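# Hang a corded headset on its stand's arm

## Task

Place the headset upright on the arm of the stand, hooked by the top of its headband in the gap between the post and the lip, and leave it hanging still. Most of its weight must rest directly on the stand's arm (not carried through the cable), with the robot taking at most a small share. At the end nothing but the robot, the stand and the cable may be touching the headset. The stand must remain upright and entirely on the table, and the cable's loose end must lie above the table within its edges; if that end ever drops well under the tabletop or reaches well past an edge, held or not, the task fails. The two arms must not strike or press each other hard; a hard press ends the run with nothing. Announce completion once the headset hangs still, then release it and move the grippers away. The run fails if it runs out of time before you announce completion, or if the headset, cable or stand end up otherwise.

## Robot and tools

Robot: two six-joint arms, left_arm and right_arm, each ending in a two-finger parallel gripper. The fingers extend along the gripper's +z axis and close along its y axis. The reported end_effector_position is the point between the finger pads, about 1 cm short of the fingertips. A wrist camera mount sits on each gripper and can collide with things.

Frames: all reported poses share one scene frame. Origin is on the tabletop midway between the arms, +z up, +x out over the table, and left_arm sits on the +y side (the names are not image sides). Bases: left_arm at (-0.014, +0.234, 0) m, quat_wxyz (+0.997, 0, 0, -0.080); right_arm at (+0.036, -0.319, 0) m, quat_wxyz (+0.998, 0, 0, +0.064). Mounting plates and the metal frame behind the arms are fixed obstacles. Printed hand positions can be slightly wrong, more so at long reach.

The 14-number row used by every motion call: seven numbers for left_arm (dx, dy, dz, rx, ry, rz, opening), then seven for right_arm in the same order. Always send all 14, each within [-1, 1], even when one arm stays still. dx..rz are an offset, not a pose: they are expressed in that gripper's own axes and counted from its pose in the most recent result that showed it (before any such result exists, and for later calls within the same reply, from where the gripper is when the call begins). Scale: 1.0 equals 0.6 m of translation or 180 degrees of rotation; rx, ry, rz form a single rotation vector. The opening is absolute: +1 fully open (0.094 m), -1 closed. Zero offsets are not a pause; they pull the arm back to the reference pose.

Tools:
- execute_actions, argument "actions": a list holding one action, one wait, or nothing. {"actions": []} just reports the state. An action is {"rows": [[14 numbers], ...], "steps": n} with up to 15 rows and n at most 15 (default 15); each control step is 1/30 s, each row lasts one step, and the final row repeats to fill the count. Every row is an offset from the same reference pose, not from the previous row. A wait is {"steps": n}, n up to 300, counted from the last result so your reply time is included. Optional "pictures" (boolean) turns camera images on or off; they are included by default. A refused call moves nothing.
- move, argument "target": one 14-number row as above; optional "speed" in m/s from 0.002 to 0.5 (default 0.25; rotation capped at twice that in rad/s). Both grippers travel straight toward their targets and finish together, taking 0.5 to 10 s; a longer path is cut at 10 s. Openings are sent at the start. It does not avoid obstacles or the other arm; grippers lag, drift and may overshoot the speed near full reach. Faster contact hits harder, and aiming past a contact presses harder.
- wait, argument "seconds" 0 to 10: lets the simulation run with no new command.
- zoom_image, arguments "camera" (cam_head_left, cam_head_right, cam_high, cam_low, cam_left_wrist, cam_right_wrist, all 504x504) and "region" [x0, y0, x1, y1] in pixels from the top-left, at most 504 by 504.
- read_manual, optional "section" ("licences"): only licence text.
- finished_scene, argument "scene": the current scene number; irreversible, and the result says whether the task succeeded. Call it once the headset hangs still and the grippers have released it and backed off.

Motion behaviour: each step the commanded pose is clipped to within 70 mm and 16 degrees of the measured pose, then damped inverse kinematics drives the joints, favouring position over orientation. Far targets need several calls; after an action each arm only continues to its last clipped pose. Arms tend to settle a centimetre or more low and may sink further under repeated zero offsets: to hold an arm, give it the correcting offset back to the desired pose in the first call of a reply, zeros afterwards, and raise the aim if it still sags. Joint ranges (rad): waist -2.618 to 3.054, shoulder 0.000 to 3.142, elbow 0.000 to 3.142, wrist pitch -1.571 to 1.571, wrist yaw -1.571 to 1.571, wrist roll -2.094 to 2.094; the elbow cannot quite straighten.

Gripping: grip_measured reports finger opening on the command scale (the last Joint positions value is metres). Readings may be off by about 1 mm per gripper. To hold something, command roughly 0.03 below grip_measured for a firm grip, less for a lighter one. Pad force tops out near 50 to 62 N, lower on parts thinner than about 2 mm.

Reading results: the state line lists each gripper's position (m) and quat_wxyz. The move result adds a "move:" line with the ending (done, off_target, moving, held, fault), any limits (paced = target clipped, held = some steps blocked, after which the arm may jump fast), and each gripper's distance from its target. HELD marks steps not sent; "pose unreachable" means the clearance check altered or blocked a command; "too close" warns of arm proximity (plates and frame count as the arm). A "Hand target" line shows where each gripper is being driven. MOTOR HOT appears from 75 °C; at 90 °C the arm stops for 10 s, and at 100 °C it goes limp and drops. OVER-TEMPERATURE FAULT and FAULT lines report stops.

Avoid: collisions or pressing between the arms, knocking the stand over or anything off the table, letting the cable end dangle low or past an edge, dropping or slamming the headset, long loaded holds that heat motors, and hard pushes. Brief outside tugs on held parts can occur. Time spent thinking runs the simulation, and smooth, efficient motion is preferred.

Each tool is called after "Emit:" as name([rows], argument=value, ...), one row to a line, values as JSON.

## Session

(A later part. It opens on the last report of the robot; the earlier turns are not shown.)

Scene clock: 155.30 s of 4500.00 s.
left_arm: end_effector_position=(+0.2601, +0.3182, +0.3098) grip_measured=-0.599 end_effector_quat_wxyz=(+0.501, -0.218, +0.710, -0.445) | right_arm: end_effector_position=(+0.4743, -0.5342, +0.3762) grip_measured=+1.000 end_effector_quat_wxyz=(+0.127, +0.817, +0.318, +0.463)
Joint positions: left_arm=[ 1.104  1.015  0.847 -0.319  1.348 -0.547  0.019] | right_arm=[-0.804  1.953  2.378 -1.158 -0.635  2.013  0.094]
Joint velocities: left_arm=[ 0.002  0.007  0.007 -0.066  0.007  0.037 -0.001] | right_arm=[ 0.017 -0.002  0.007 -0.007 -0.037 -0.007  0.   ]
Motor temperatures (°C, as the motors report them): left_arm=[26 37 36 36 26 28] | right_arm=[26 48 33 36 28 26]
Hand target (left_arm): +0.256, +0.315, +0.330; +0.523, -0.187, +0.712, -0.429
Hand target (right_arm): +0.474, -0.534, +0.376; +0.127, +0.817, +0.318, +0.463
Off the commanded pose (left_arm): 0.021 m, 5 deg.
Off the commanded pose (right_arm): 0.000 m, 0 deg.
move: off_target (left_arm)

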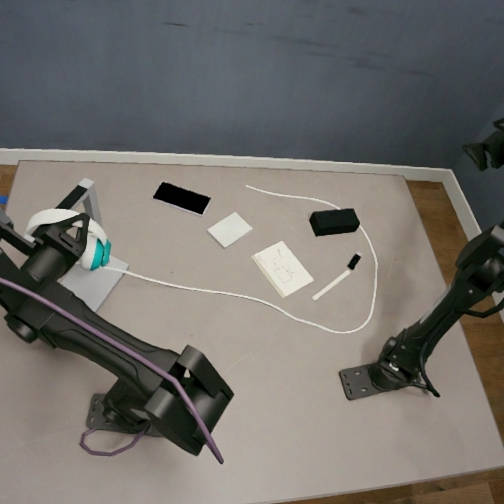

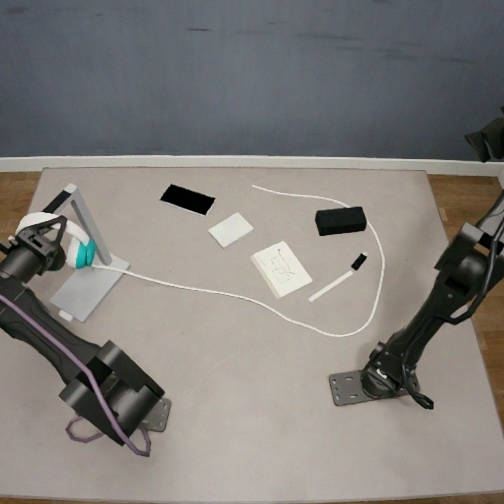

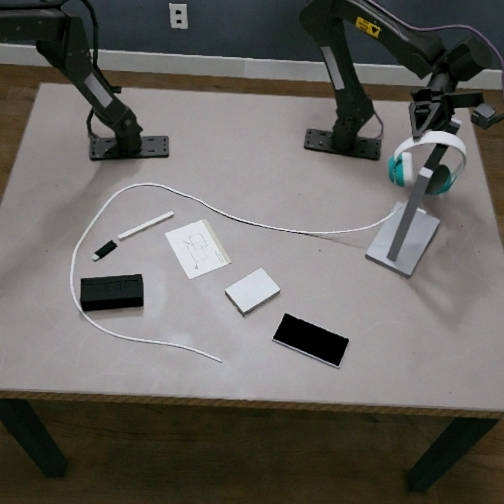

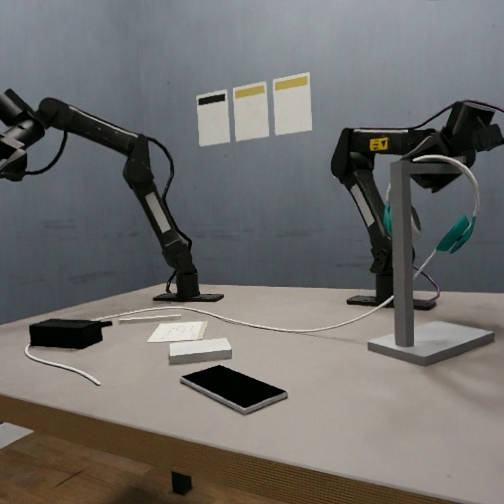

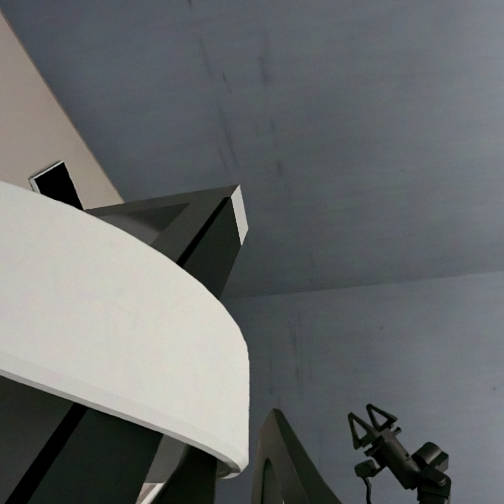

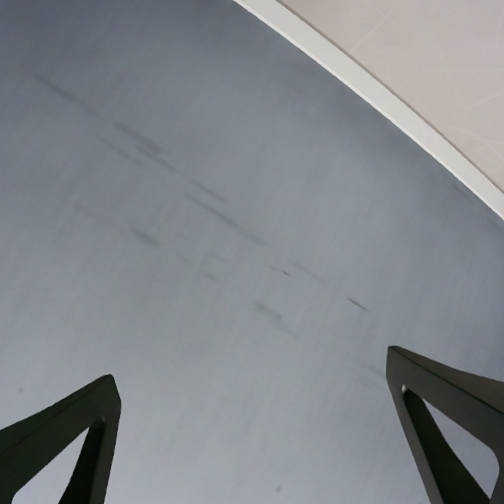

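Emit:
move(target=[0.015,-0.07,0,0.02,0,0.03,-0.5,0,0,0,0,0,0,1], speed=0.03)

Emit:
move(target=[0,-0.01,-0.06,0,0,0,-0.5,0,0,0,0,0,0,1], speed=0.03)

Emit:
zoom_image(camera="cam_high", region=[350,60,504,230])

Scene clock: 168.20 s of 4500.00 s.
left_arm: end_effector_position=(+0.2544, +0.2988, +0.3325) grip_measured=-0.501 end_effector_quat_wxyz=(+0.512, -0.201, +0.705, -0.448) | right_arm: end_effector_position=(+0.4743, -0.5342, +0.3762) grip_measured=+1.000 end_effector_quat_wxyz=(+0.127, +0.817, +0.318, +0.463)
Joint positions: left_arm=[ 1.071  0.929  0.844 -0.251  1.34  -0.669  0.023] | right_arm=[-0.804  1.953  2.378 -1.158 -0.635  2.013  0.094]
Joint velocities: left_arm=[ 0.002  0.002 -0.071  0.095 -0.037 -0.037  0.001] | right_arm=[-0.002 -0.012  0.012  0.007  0.022 -0.037  0.   ]
Motor temperatures (°C, as the motors report them): left_arm=[26 35 36 35 26 28] | right_arm=[26 48 34 36 28 26]
Hand target (left_arm): +0.251, +0.290, +0.341; +0.526, -0.168, +0.707, -0.442
Hand target (right_arm): +0.474, -0.534, +0.376; +0.127, +0.817, +0.318, +0.463
Off the commanded pose (left_arm): 0.013 m, 4 deg.
Off the commanded pose (right_arm): 0.000 m, 0 deg.
After step 90, 7.70 s passed at rest.
move: off_target (left_arm)

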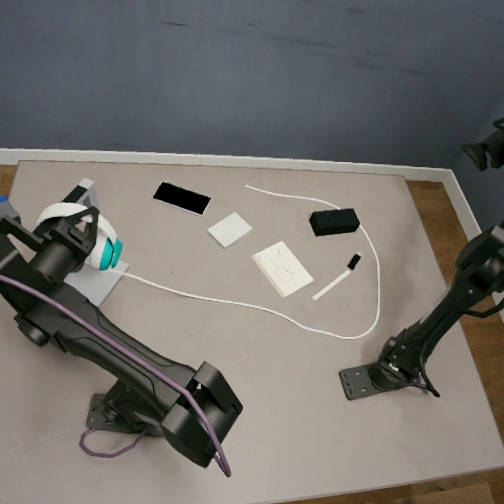

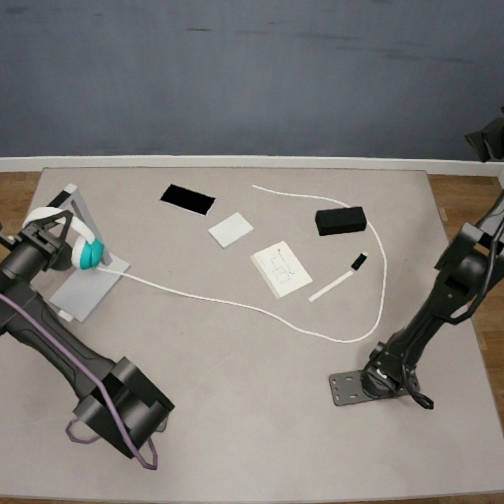

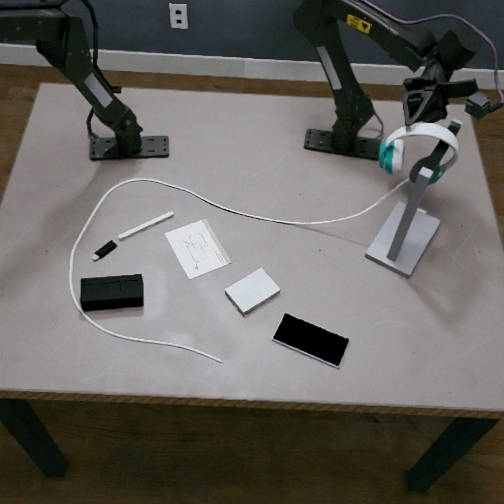

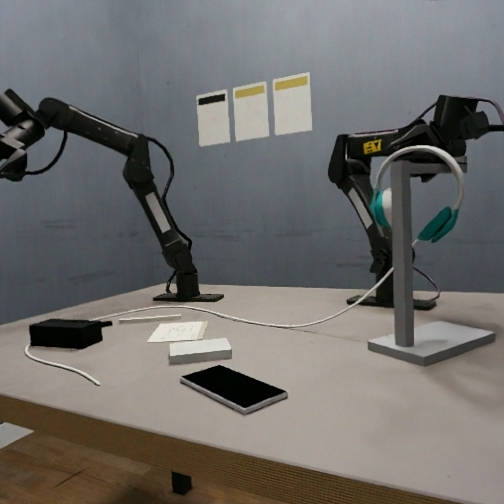

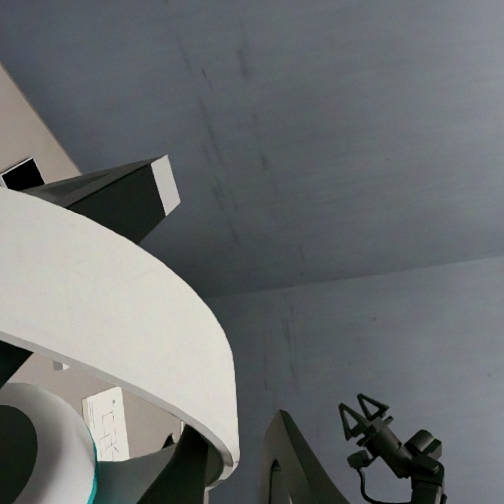

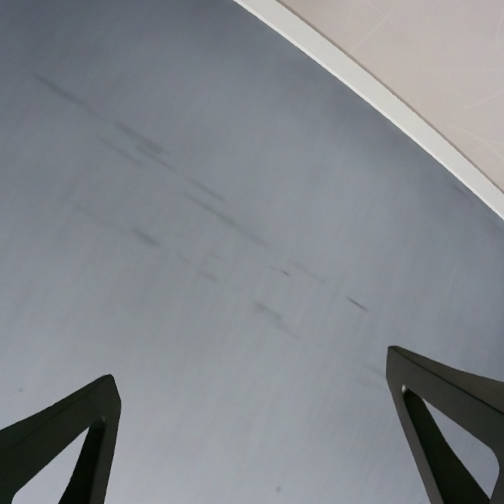

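Scene clock: 169.67 s of 4500.00 s.
left_arm: end_effector_position=(+0.2248, +0.3162, +0.3236) grip_measured=-0.501 end_effector_quat_wxyz=(+0.510, -0.241, +0.695, -0.445) | right_arm: end_effector_position=(+0.4743, -0.5342, +0.3762) grip_measured=+1.000 end_effector_quat_wxyz=(+0.127, +0.817, +0.318, +0.463)
Joint positions: left_arm=[ 1.261  0.964  0.932 -0.743  1.452 -0.279  0.023] | right_arm=[-0.804  1.953  2.378 -1.158 -0.635  2.013  0.094]
Joint velocities: left_arm=[-0.022  0.115  0.134 -0.432 -0.081  0.315  0.001] | right_arm=[-0.017 -0.002  0.012  0.037  0.007 -0.007  0.   ]
Motor temperatures (°C, as the motors report them): left_arm=[26 35 36 35 26 28] | right_arm=[26 48 34 36 28 26]
Hand target (left_arm): +0.221, +0.311, +0.340; +0.526, -0.208, +0.694, -0.447
Hand target (right_arm): +0.474, -0.534, +0.376; +0.127, +0.817, +0.318, +0.463
Off the commanded pose (left_arm): 0.018 m, 5 deg.
Off the commanded pose (right_arm): 0.000 m, 0 deg.
move: off_target (left_arm)

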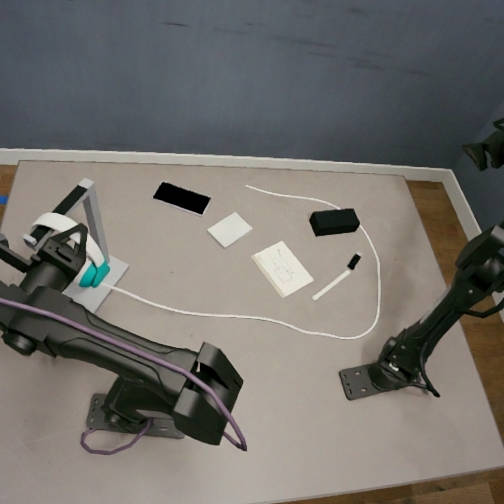

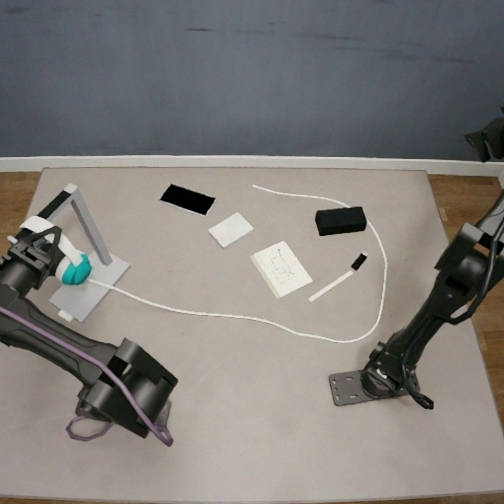

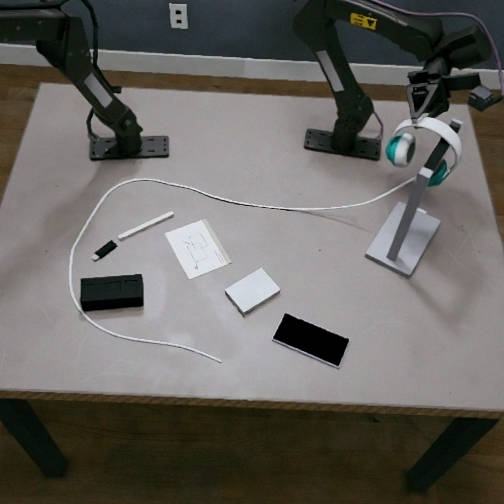

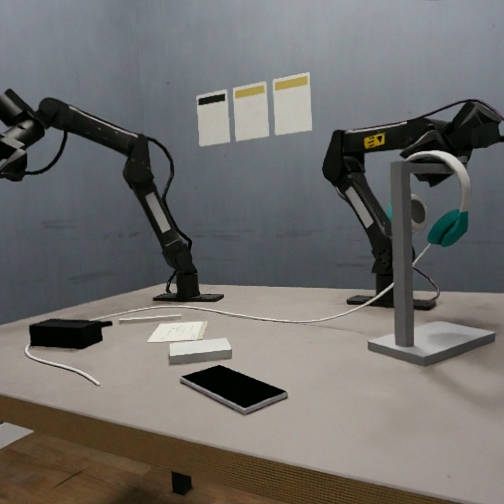

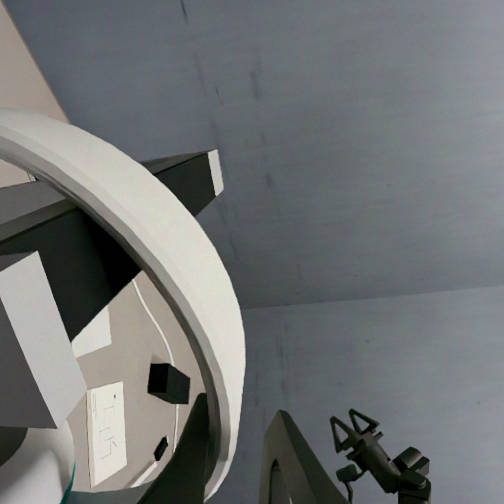

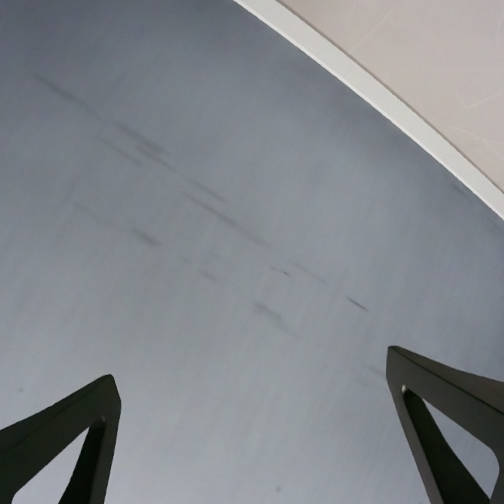

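Region (350, 60, 504, 230) of cam_high's 504x504 image, scaled by 2.965, with more detail than that image has; it fills the left 457 columns of this view, and the rest is white.

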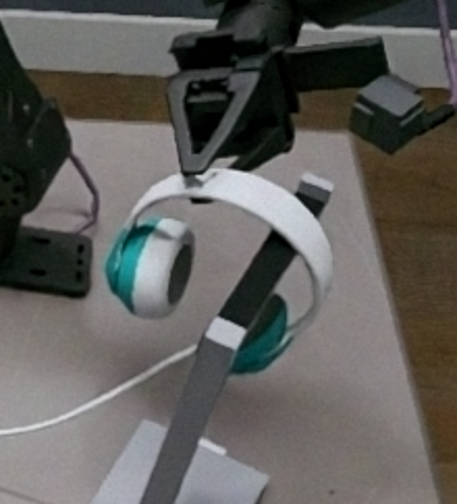

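Emit:
move(target=[0,0,0.045,0,0,0,-0.5,0,0,0,0,0,0,1], speed=0.03)

Emit:
move(target=[0.01,0.012,0,-0.03,-0.045,0,-0.3,0,0,0,0,0,0,1], speed=0.03)

Emit:
move(target=[0,0,-0.06,0,0,0,-0.3,0,0,0,0,0,0,1], speed=0.03)

Emit:
zoom_image(camera="cam_high", region=[350,60,504,230])

Scene clock: 177.90 s of 4500.00 s.
left_arm: end_effector_position=(+0.2511, +0.3119, +0.3125) grip_measured=-0.501 end_effector_quat_wxyz=(+0.493, -0.265, +0.694, -0.453) | right_arm: end_effector_position=(+0.4743, -0.5342, +0.3762) grip_measured=+1.000 end_effector_quat_wxyz=(+0.127, +0.817, +0.318, +0.463)
Joint positions: left_arm=[ 1.114  0.924  0.804 -0.297  1.312 -0.703  0.023] | right_arm=[-0.804  1.953  2.378 -1.158 -0.635  2.013  0.094]
Joint velocities: left_arm=[-0.012 -0.007 -0.022  0.154 -0.007 -0.095 -0.001] | right_arm=[-0.002 -0.012  0.012 -0.022 -0.007 -0.022  0.   ]
Motor temperatures (°C, as the motors report them): left_arm=[26 35 37 35 26 28] | right_arm=[26 48 34 36 28 26]
Hand target (left_arm): +0.250, +0.306, +0.321; +0.508, -0.240, +0.697, -0.445
Hand target (right_arm): +0.474, -0.534, +0.376; +0.127, +0.817, +0.318, +0.463
Off the commanded pose (left_arm): 0.011 m, 4 deg.
Off the commanded pose (right_arm): 0.000 m, 0 deg.
After step 90, 3.80 s passed at rest.
move: off_target (left_arm)

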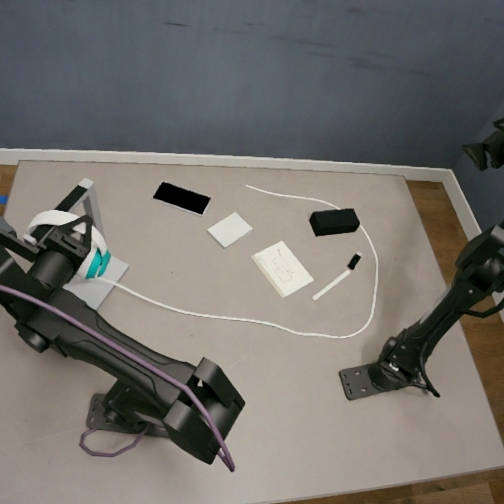

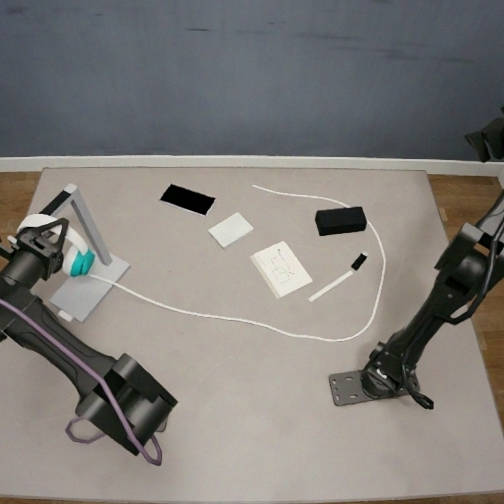

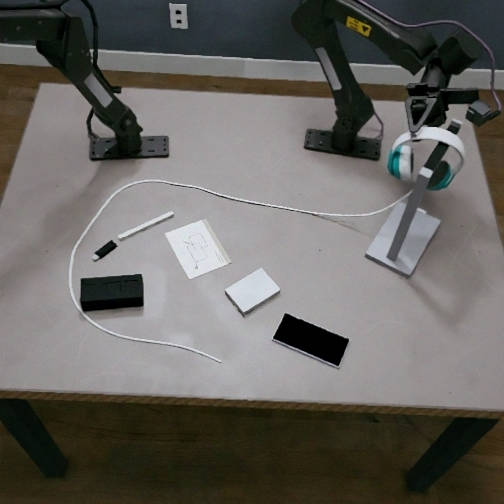

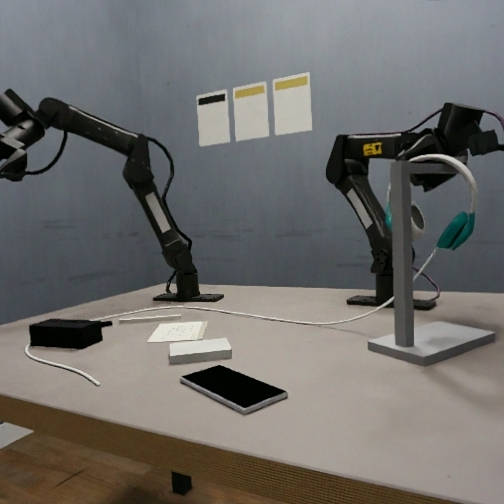

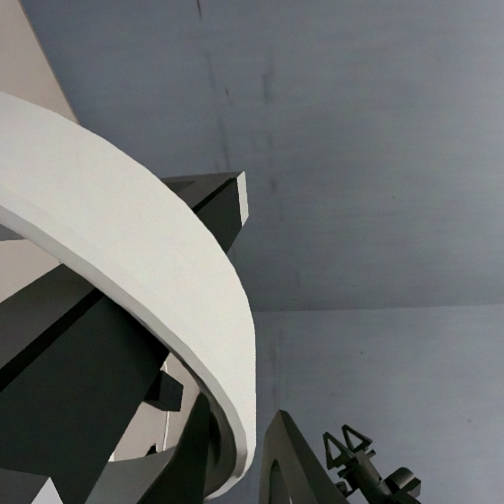

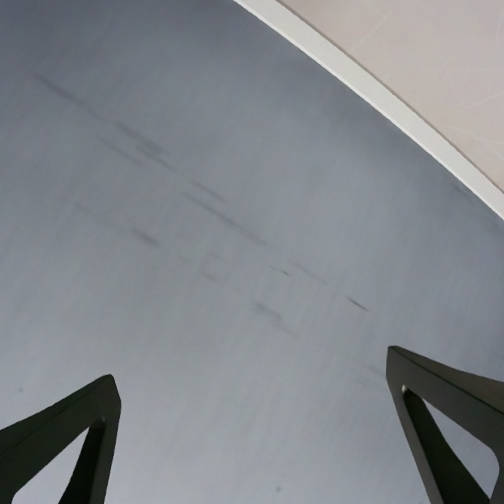

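Scene clock: 180.97 s of 4500.00 s.
left_arm: end_effector_position=(+0.2504, +0.3144, +0.2970) grip_measured=-0.302 end_effector_quat_wxyz=(+0.512, -0.337, +0.678, -0.406) | right_arm: end_effector_position=(+0.4743, -0.5342, +0.3762) grip_measured=+1.000 end_effector_quat_wxyz=(+0.127, +0.817, +0.318, +0.463)
Joint positions: left_arm=[ 1.057  0.785  0.703 -0.235  1.085 -0.849  0.033] | right_arm=[-0.804  1.953  2.378 -1.158 -0.635  2.013  0.094]
Joint velocities: left_arm=[-0.007  0.002 -0.012 -0.022  0.037 -0.066 -0.001] | right_arm=[ 0.007  0.012  0.007 -0.007 -0.037 -0.022  0.   ]
Motor temperatures (°C, as the motors report them): left_arm=[26 35 36 35 26 28] | right_arm=[26 48 34 36 28 26]
Hand target (left_arm): +0.249, +0.310, +0.303; +0.526, -0.319, +0.679, -0.400
Hand target (right_arm): +0.474, -0.534, +0.376; +0.127, +0.817, +0.318, +0.463
Off the commanded pose (left_arm): 0.008 m, 3 deg.
Off the commanded pose (right_arm): 0.000 m, 0 deg.
move: off_target (left_arm)

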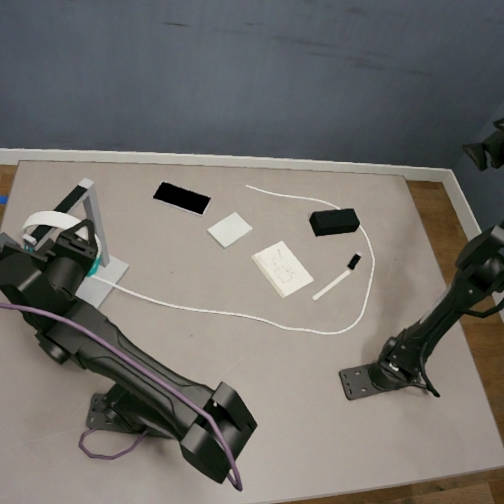

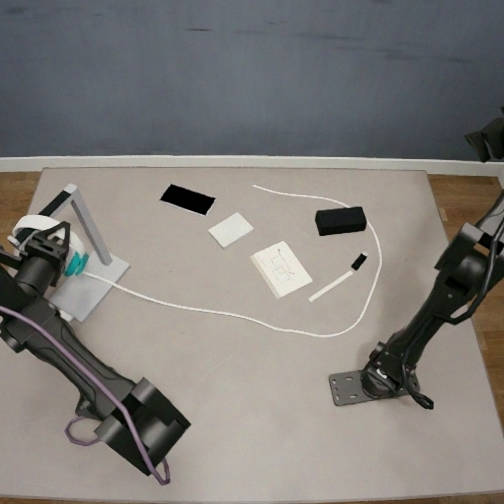

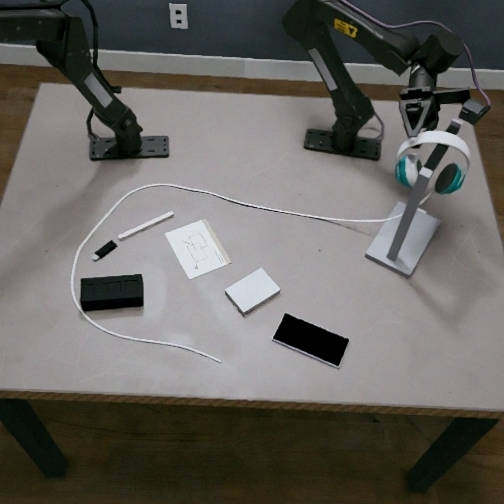

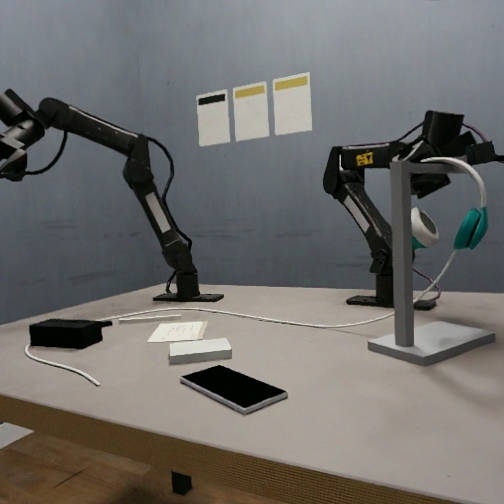

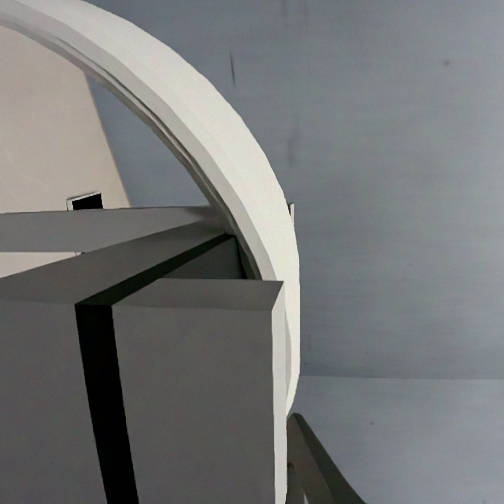

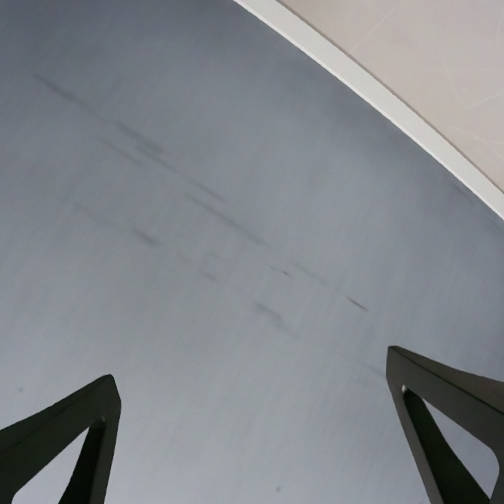

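Scene clock: 182.70 s of 4500.00 s.
left_arm: end_effector_position=(+0.2171, +0.3236, +0.2853) grip_measured=-0.302 end_effector_quat_wxyz=(+0.495, -0.364, +0.672, -0.414) | right_arm: end_effector_position=(+0.4743, -0.5342, +0.3762) grip_measured=+1.000 end_effector_quat_wxyz=(+0.127, +0.817, +0.318, +0.463)
Joint positions: left_arm=[ 1.28   0.785  0.745 -0.565  1.271 -0.609  0.033] | right_arm=[-0.804  1.953  2.378 -1.158 -0.635  2.013  0.094]
Joint velocities: left_arm=[ 0.007 -0.002  0.002 -0.051 -0.007  0.066  0.   ] | right_arm=[ 0.002 -0.007 -0.002 -0.066  0.066 -0.022  0.   ]
Motor temperatures (°C, as the motors report them): left_arm=[26 34 36 35 26 28] | right_arm=[26 48 34 36 28 26]
Hand target (left_arm): +0.216, +0.321, +0.302; +0.513, -0.337, +0.677, -0.406
Hand target (right_arm): +0.474, -0.534, +0.376; +0.127, +0.817, +0.318, +0.463
Off the commanded pose (left_arm): 0.017 m, 4 deg.
Off the commanded pose (right_arm): 0.000 m, 0 deg.
move: off_target (left_arm)

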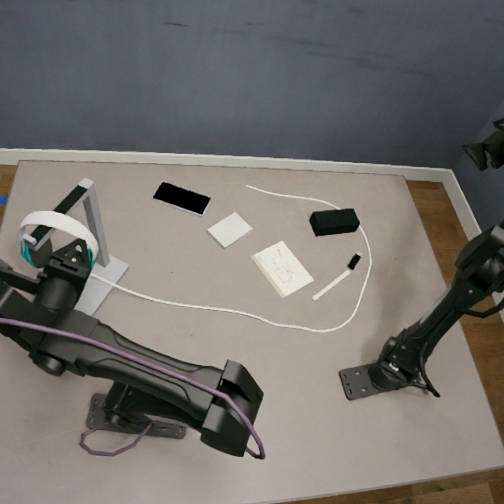

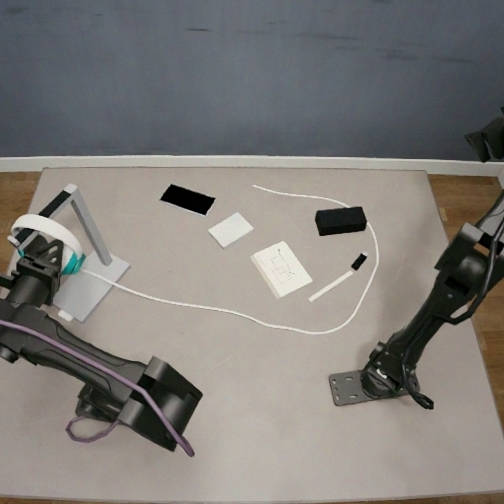

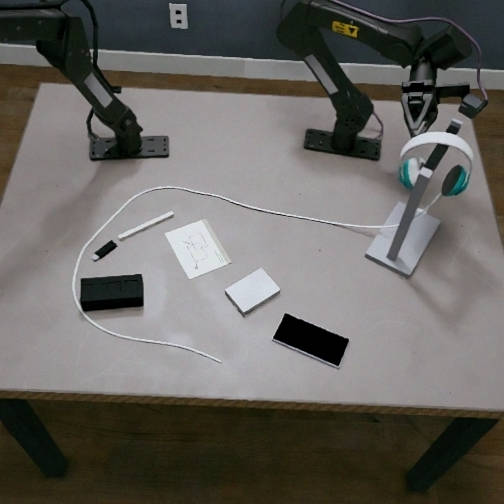

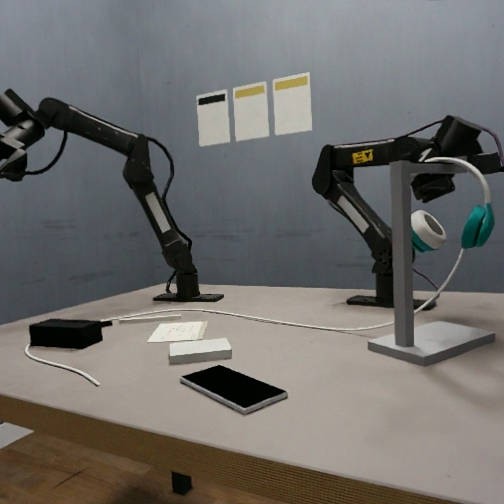

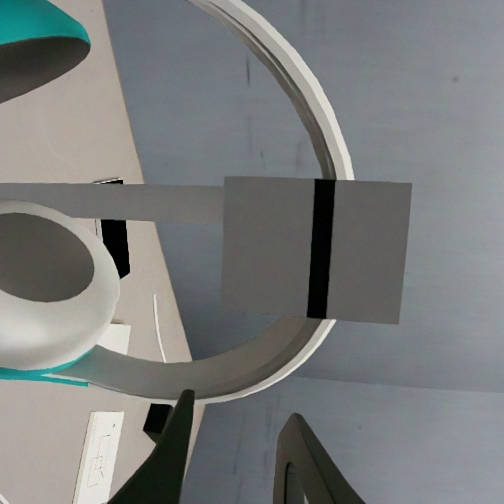

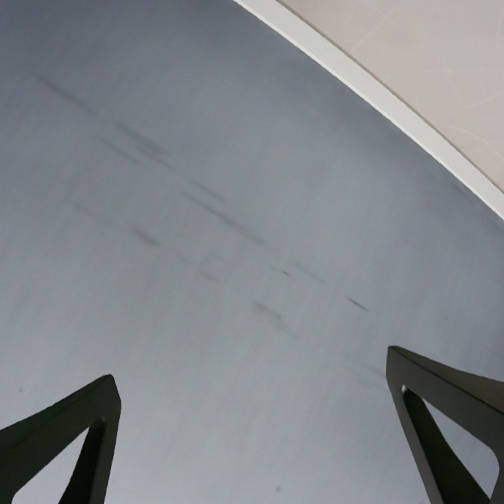

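Region (350, 60, 504, 230) of cam_high's 504x504 image, scaled by 2.965, with more detail than that image has; it fills the left 457 columns of this view, and the rest is white.

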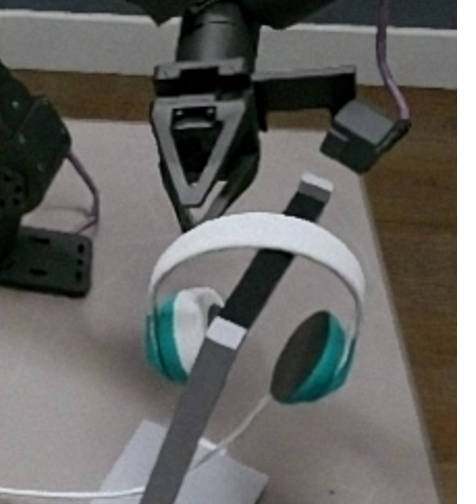

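Free. Swing away, camera retreating first.

Emit:
move(target=[0.1,-0.08,-0.12,-0.06,-0.12,0,-0.3,0,0,0,0,0,0,1], speed=0.06)

Emit:
wait(seconds=3)

Scene clock: 193.43 s of 4500.00 s.
left_arm: end_effector_position=(+0.1360, +0.2602, +0.3154) grip_measured=-0.302 end_effector_quat_wxyz=(+0.558, -0.487, +0.613, -0.277) | right_arm: end_effector_position=(+0.4743, -0.5342, +0.3762) grip_measured=+1.000 end_effector_quat_wxyz=(+0.127, +0.817, +0.318, +0.463)
Joint positions: left_arm=[ 0.679  0.19   0.889 -0.937  0.3   -1.061  0.033] | right_arm=[-0.804  1.953  2.378 -1.158 -0.635  2.013  0.094]
Joint velocities: left_arm=[-0.095  0.002 -0.007 -0.051 -0.125 -0.11   0.   ] | right_arm=[ 0.002  0.002 -0.007 -0.007  0.037  0.037  0.   ]
Motor temperatures (°C, as the motors report them): left_arm=[26 34 36 35 26 28] | right_arm=[26 48 34 36 28 26]
Hand target (left_arm): +0.135, +0.263, +0.320; +0.573, -0.482, +0.605, -0.271
Hand target (right_arm): +0.474, -0.534, +0.376; +0.127, +0.817, +0.318, +0.463
Off the commanded pose (left_arm): 0.006 m, 2 deg.
Off the commanded pose (right_arm): 0.000 m, 0 deg.
After step 90, 2.40 s passed at rest.
move: done

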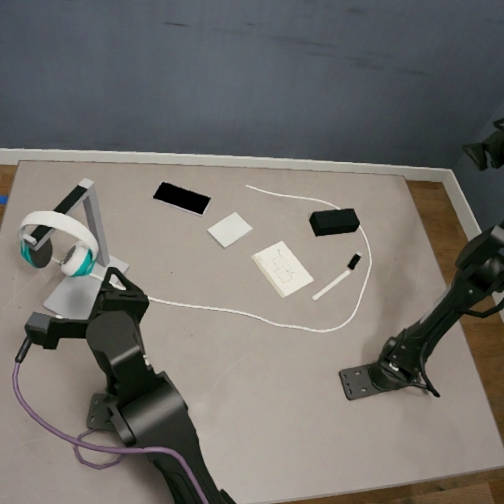

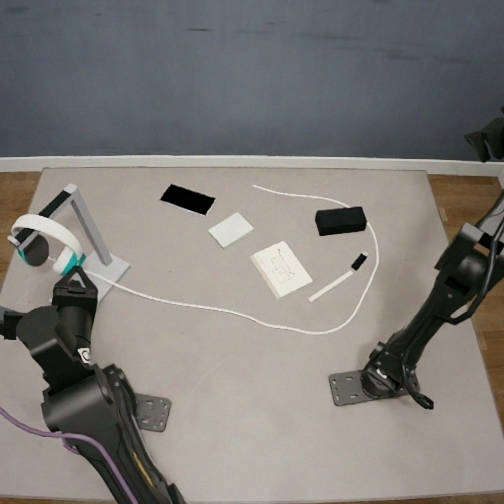

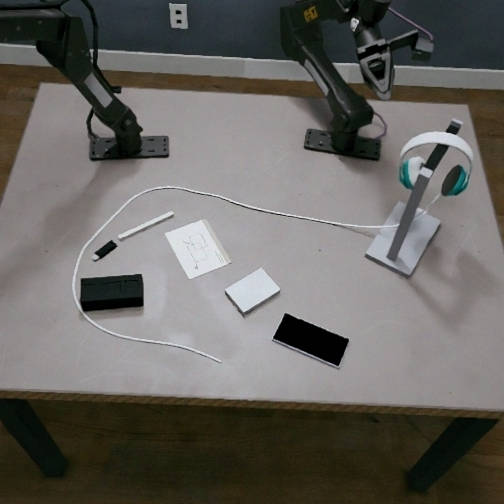

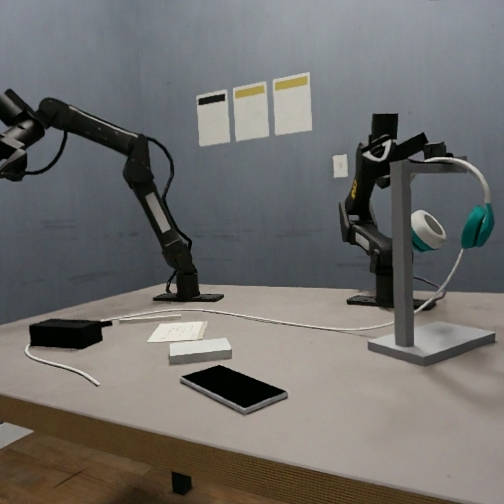

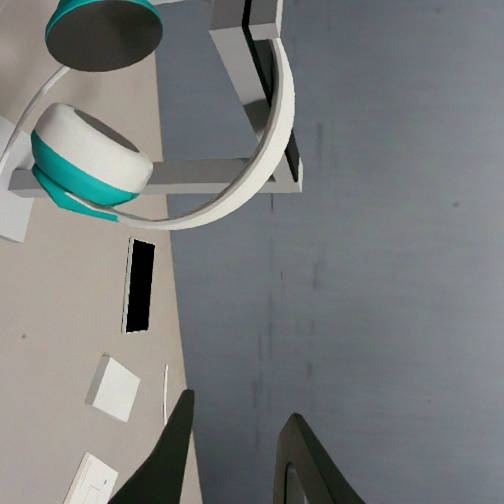

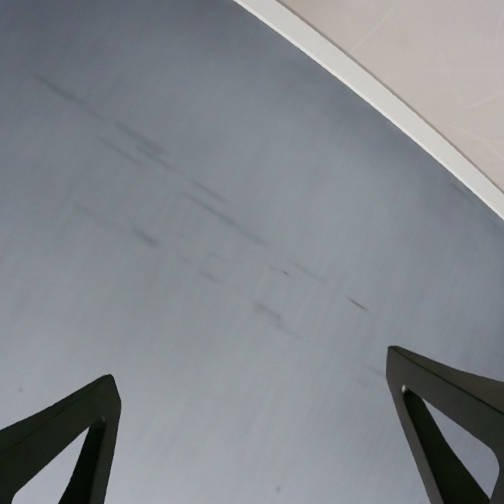

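Scene clock: 196.43 s of 4500.00 s.
left_arm: end_effector_position=(+0.1355, +0.2626, +0.3154) grip_measured=-0.302 end_effector_quat_wxyz=(+0.560, -0.491, +0.609, -0.273) | right_arm: end_effector_position=(+0.4743, -0.5342, +0.3762) grip_measured=+1.000 end_effector_quat_wxyz=(+0.127, +0.817, +0.318, +0.463)
Joint positions: left_arm=[ 0.674  0.19   0.888 -0.935  0.282 -1.065  0.033] | right_arm=[-0.804  1.953  2.378 -1.158 -0.635  2.013  0.094]
Joint velocities: left_arm=[-0.012  0.002 -0.012 -0.037  0.037  0.037 -0.   ] | right_arm=[-0.002  0.002  0.002  0.037 -0.007 -0.007  0.   ]
Motor temperatures (°C, as the motors report them): left_arm=[26 34 36 36 26 28] | right_arm=[26 48 34 36 28 26]
Hand target (left_arm): +0.135, +0.263, +0.320; +0.573, -0.482, +0.605, -0.271
Hand target (right_arm): +0.474, -0.534, +0.376; +0.127, +0.817, +0.318, +0.463
Off the commanded pose (left_arm): 0.005 m, 2 deg.
Off the commanded pose (right_arm): 0.000 m, 0 deg.
Steps of this call (steps 1 to 90: nothing new was sent). Readings (end_effector_position):
1: left_arm (+0.1359, +0.2604, +0.3154) | right_arm (+0.4743, -0.5342, +0.3762)
2: left_arm (+0.1359, +0.2607, +0.3153) | right_arm (+0.4743, -0.5342, +0.3762)
4: left_arm (+0.1358, +0.2613, +0.3153) | right_arm (+0.4743, -0.5342, +0.3762)
8: left_arm (+0.1357, +0.2621, +0.3154) | right_arm (+0.4743, -0.5342, +0.3762)
90: the state above

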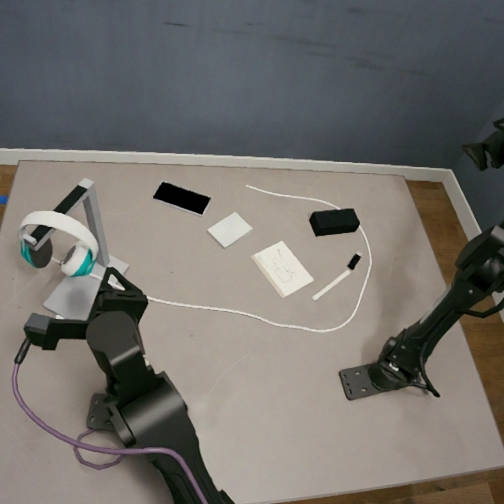

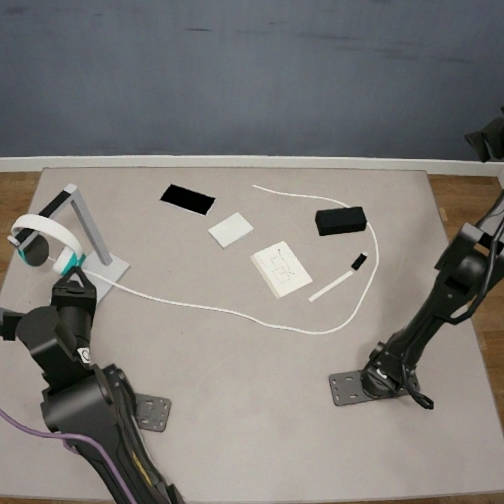

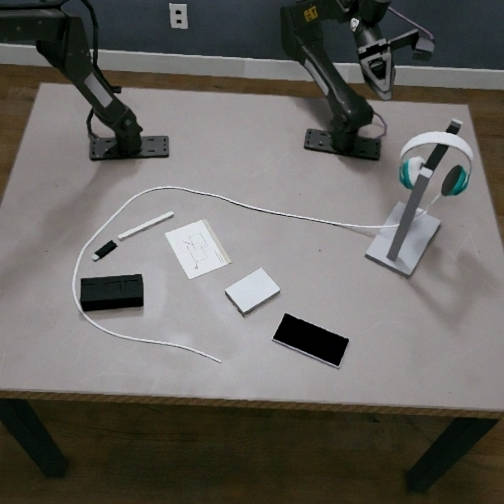

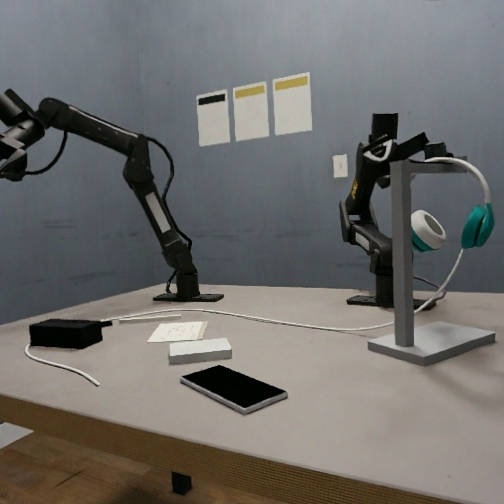

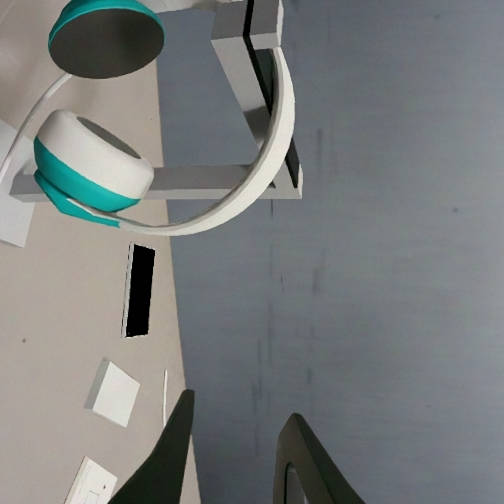

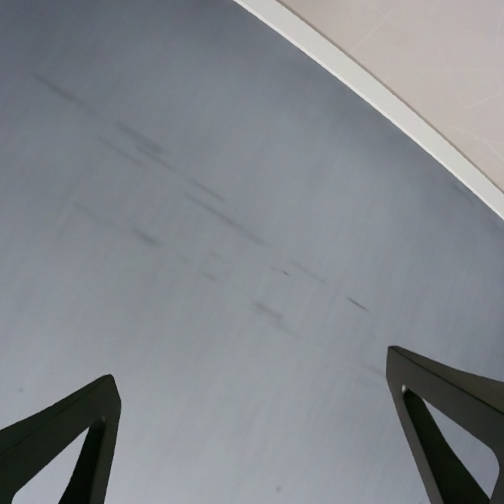

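Emit:
finished_scene(scene=2)

The scene is finished: the task was done.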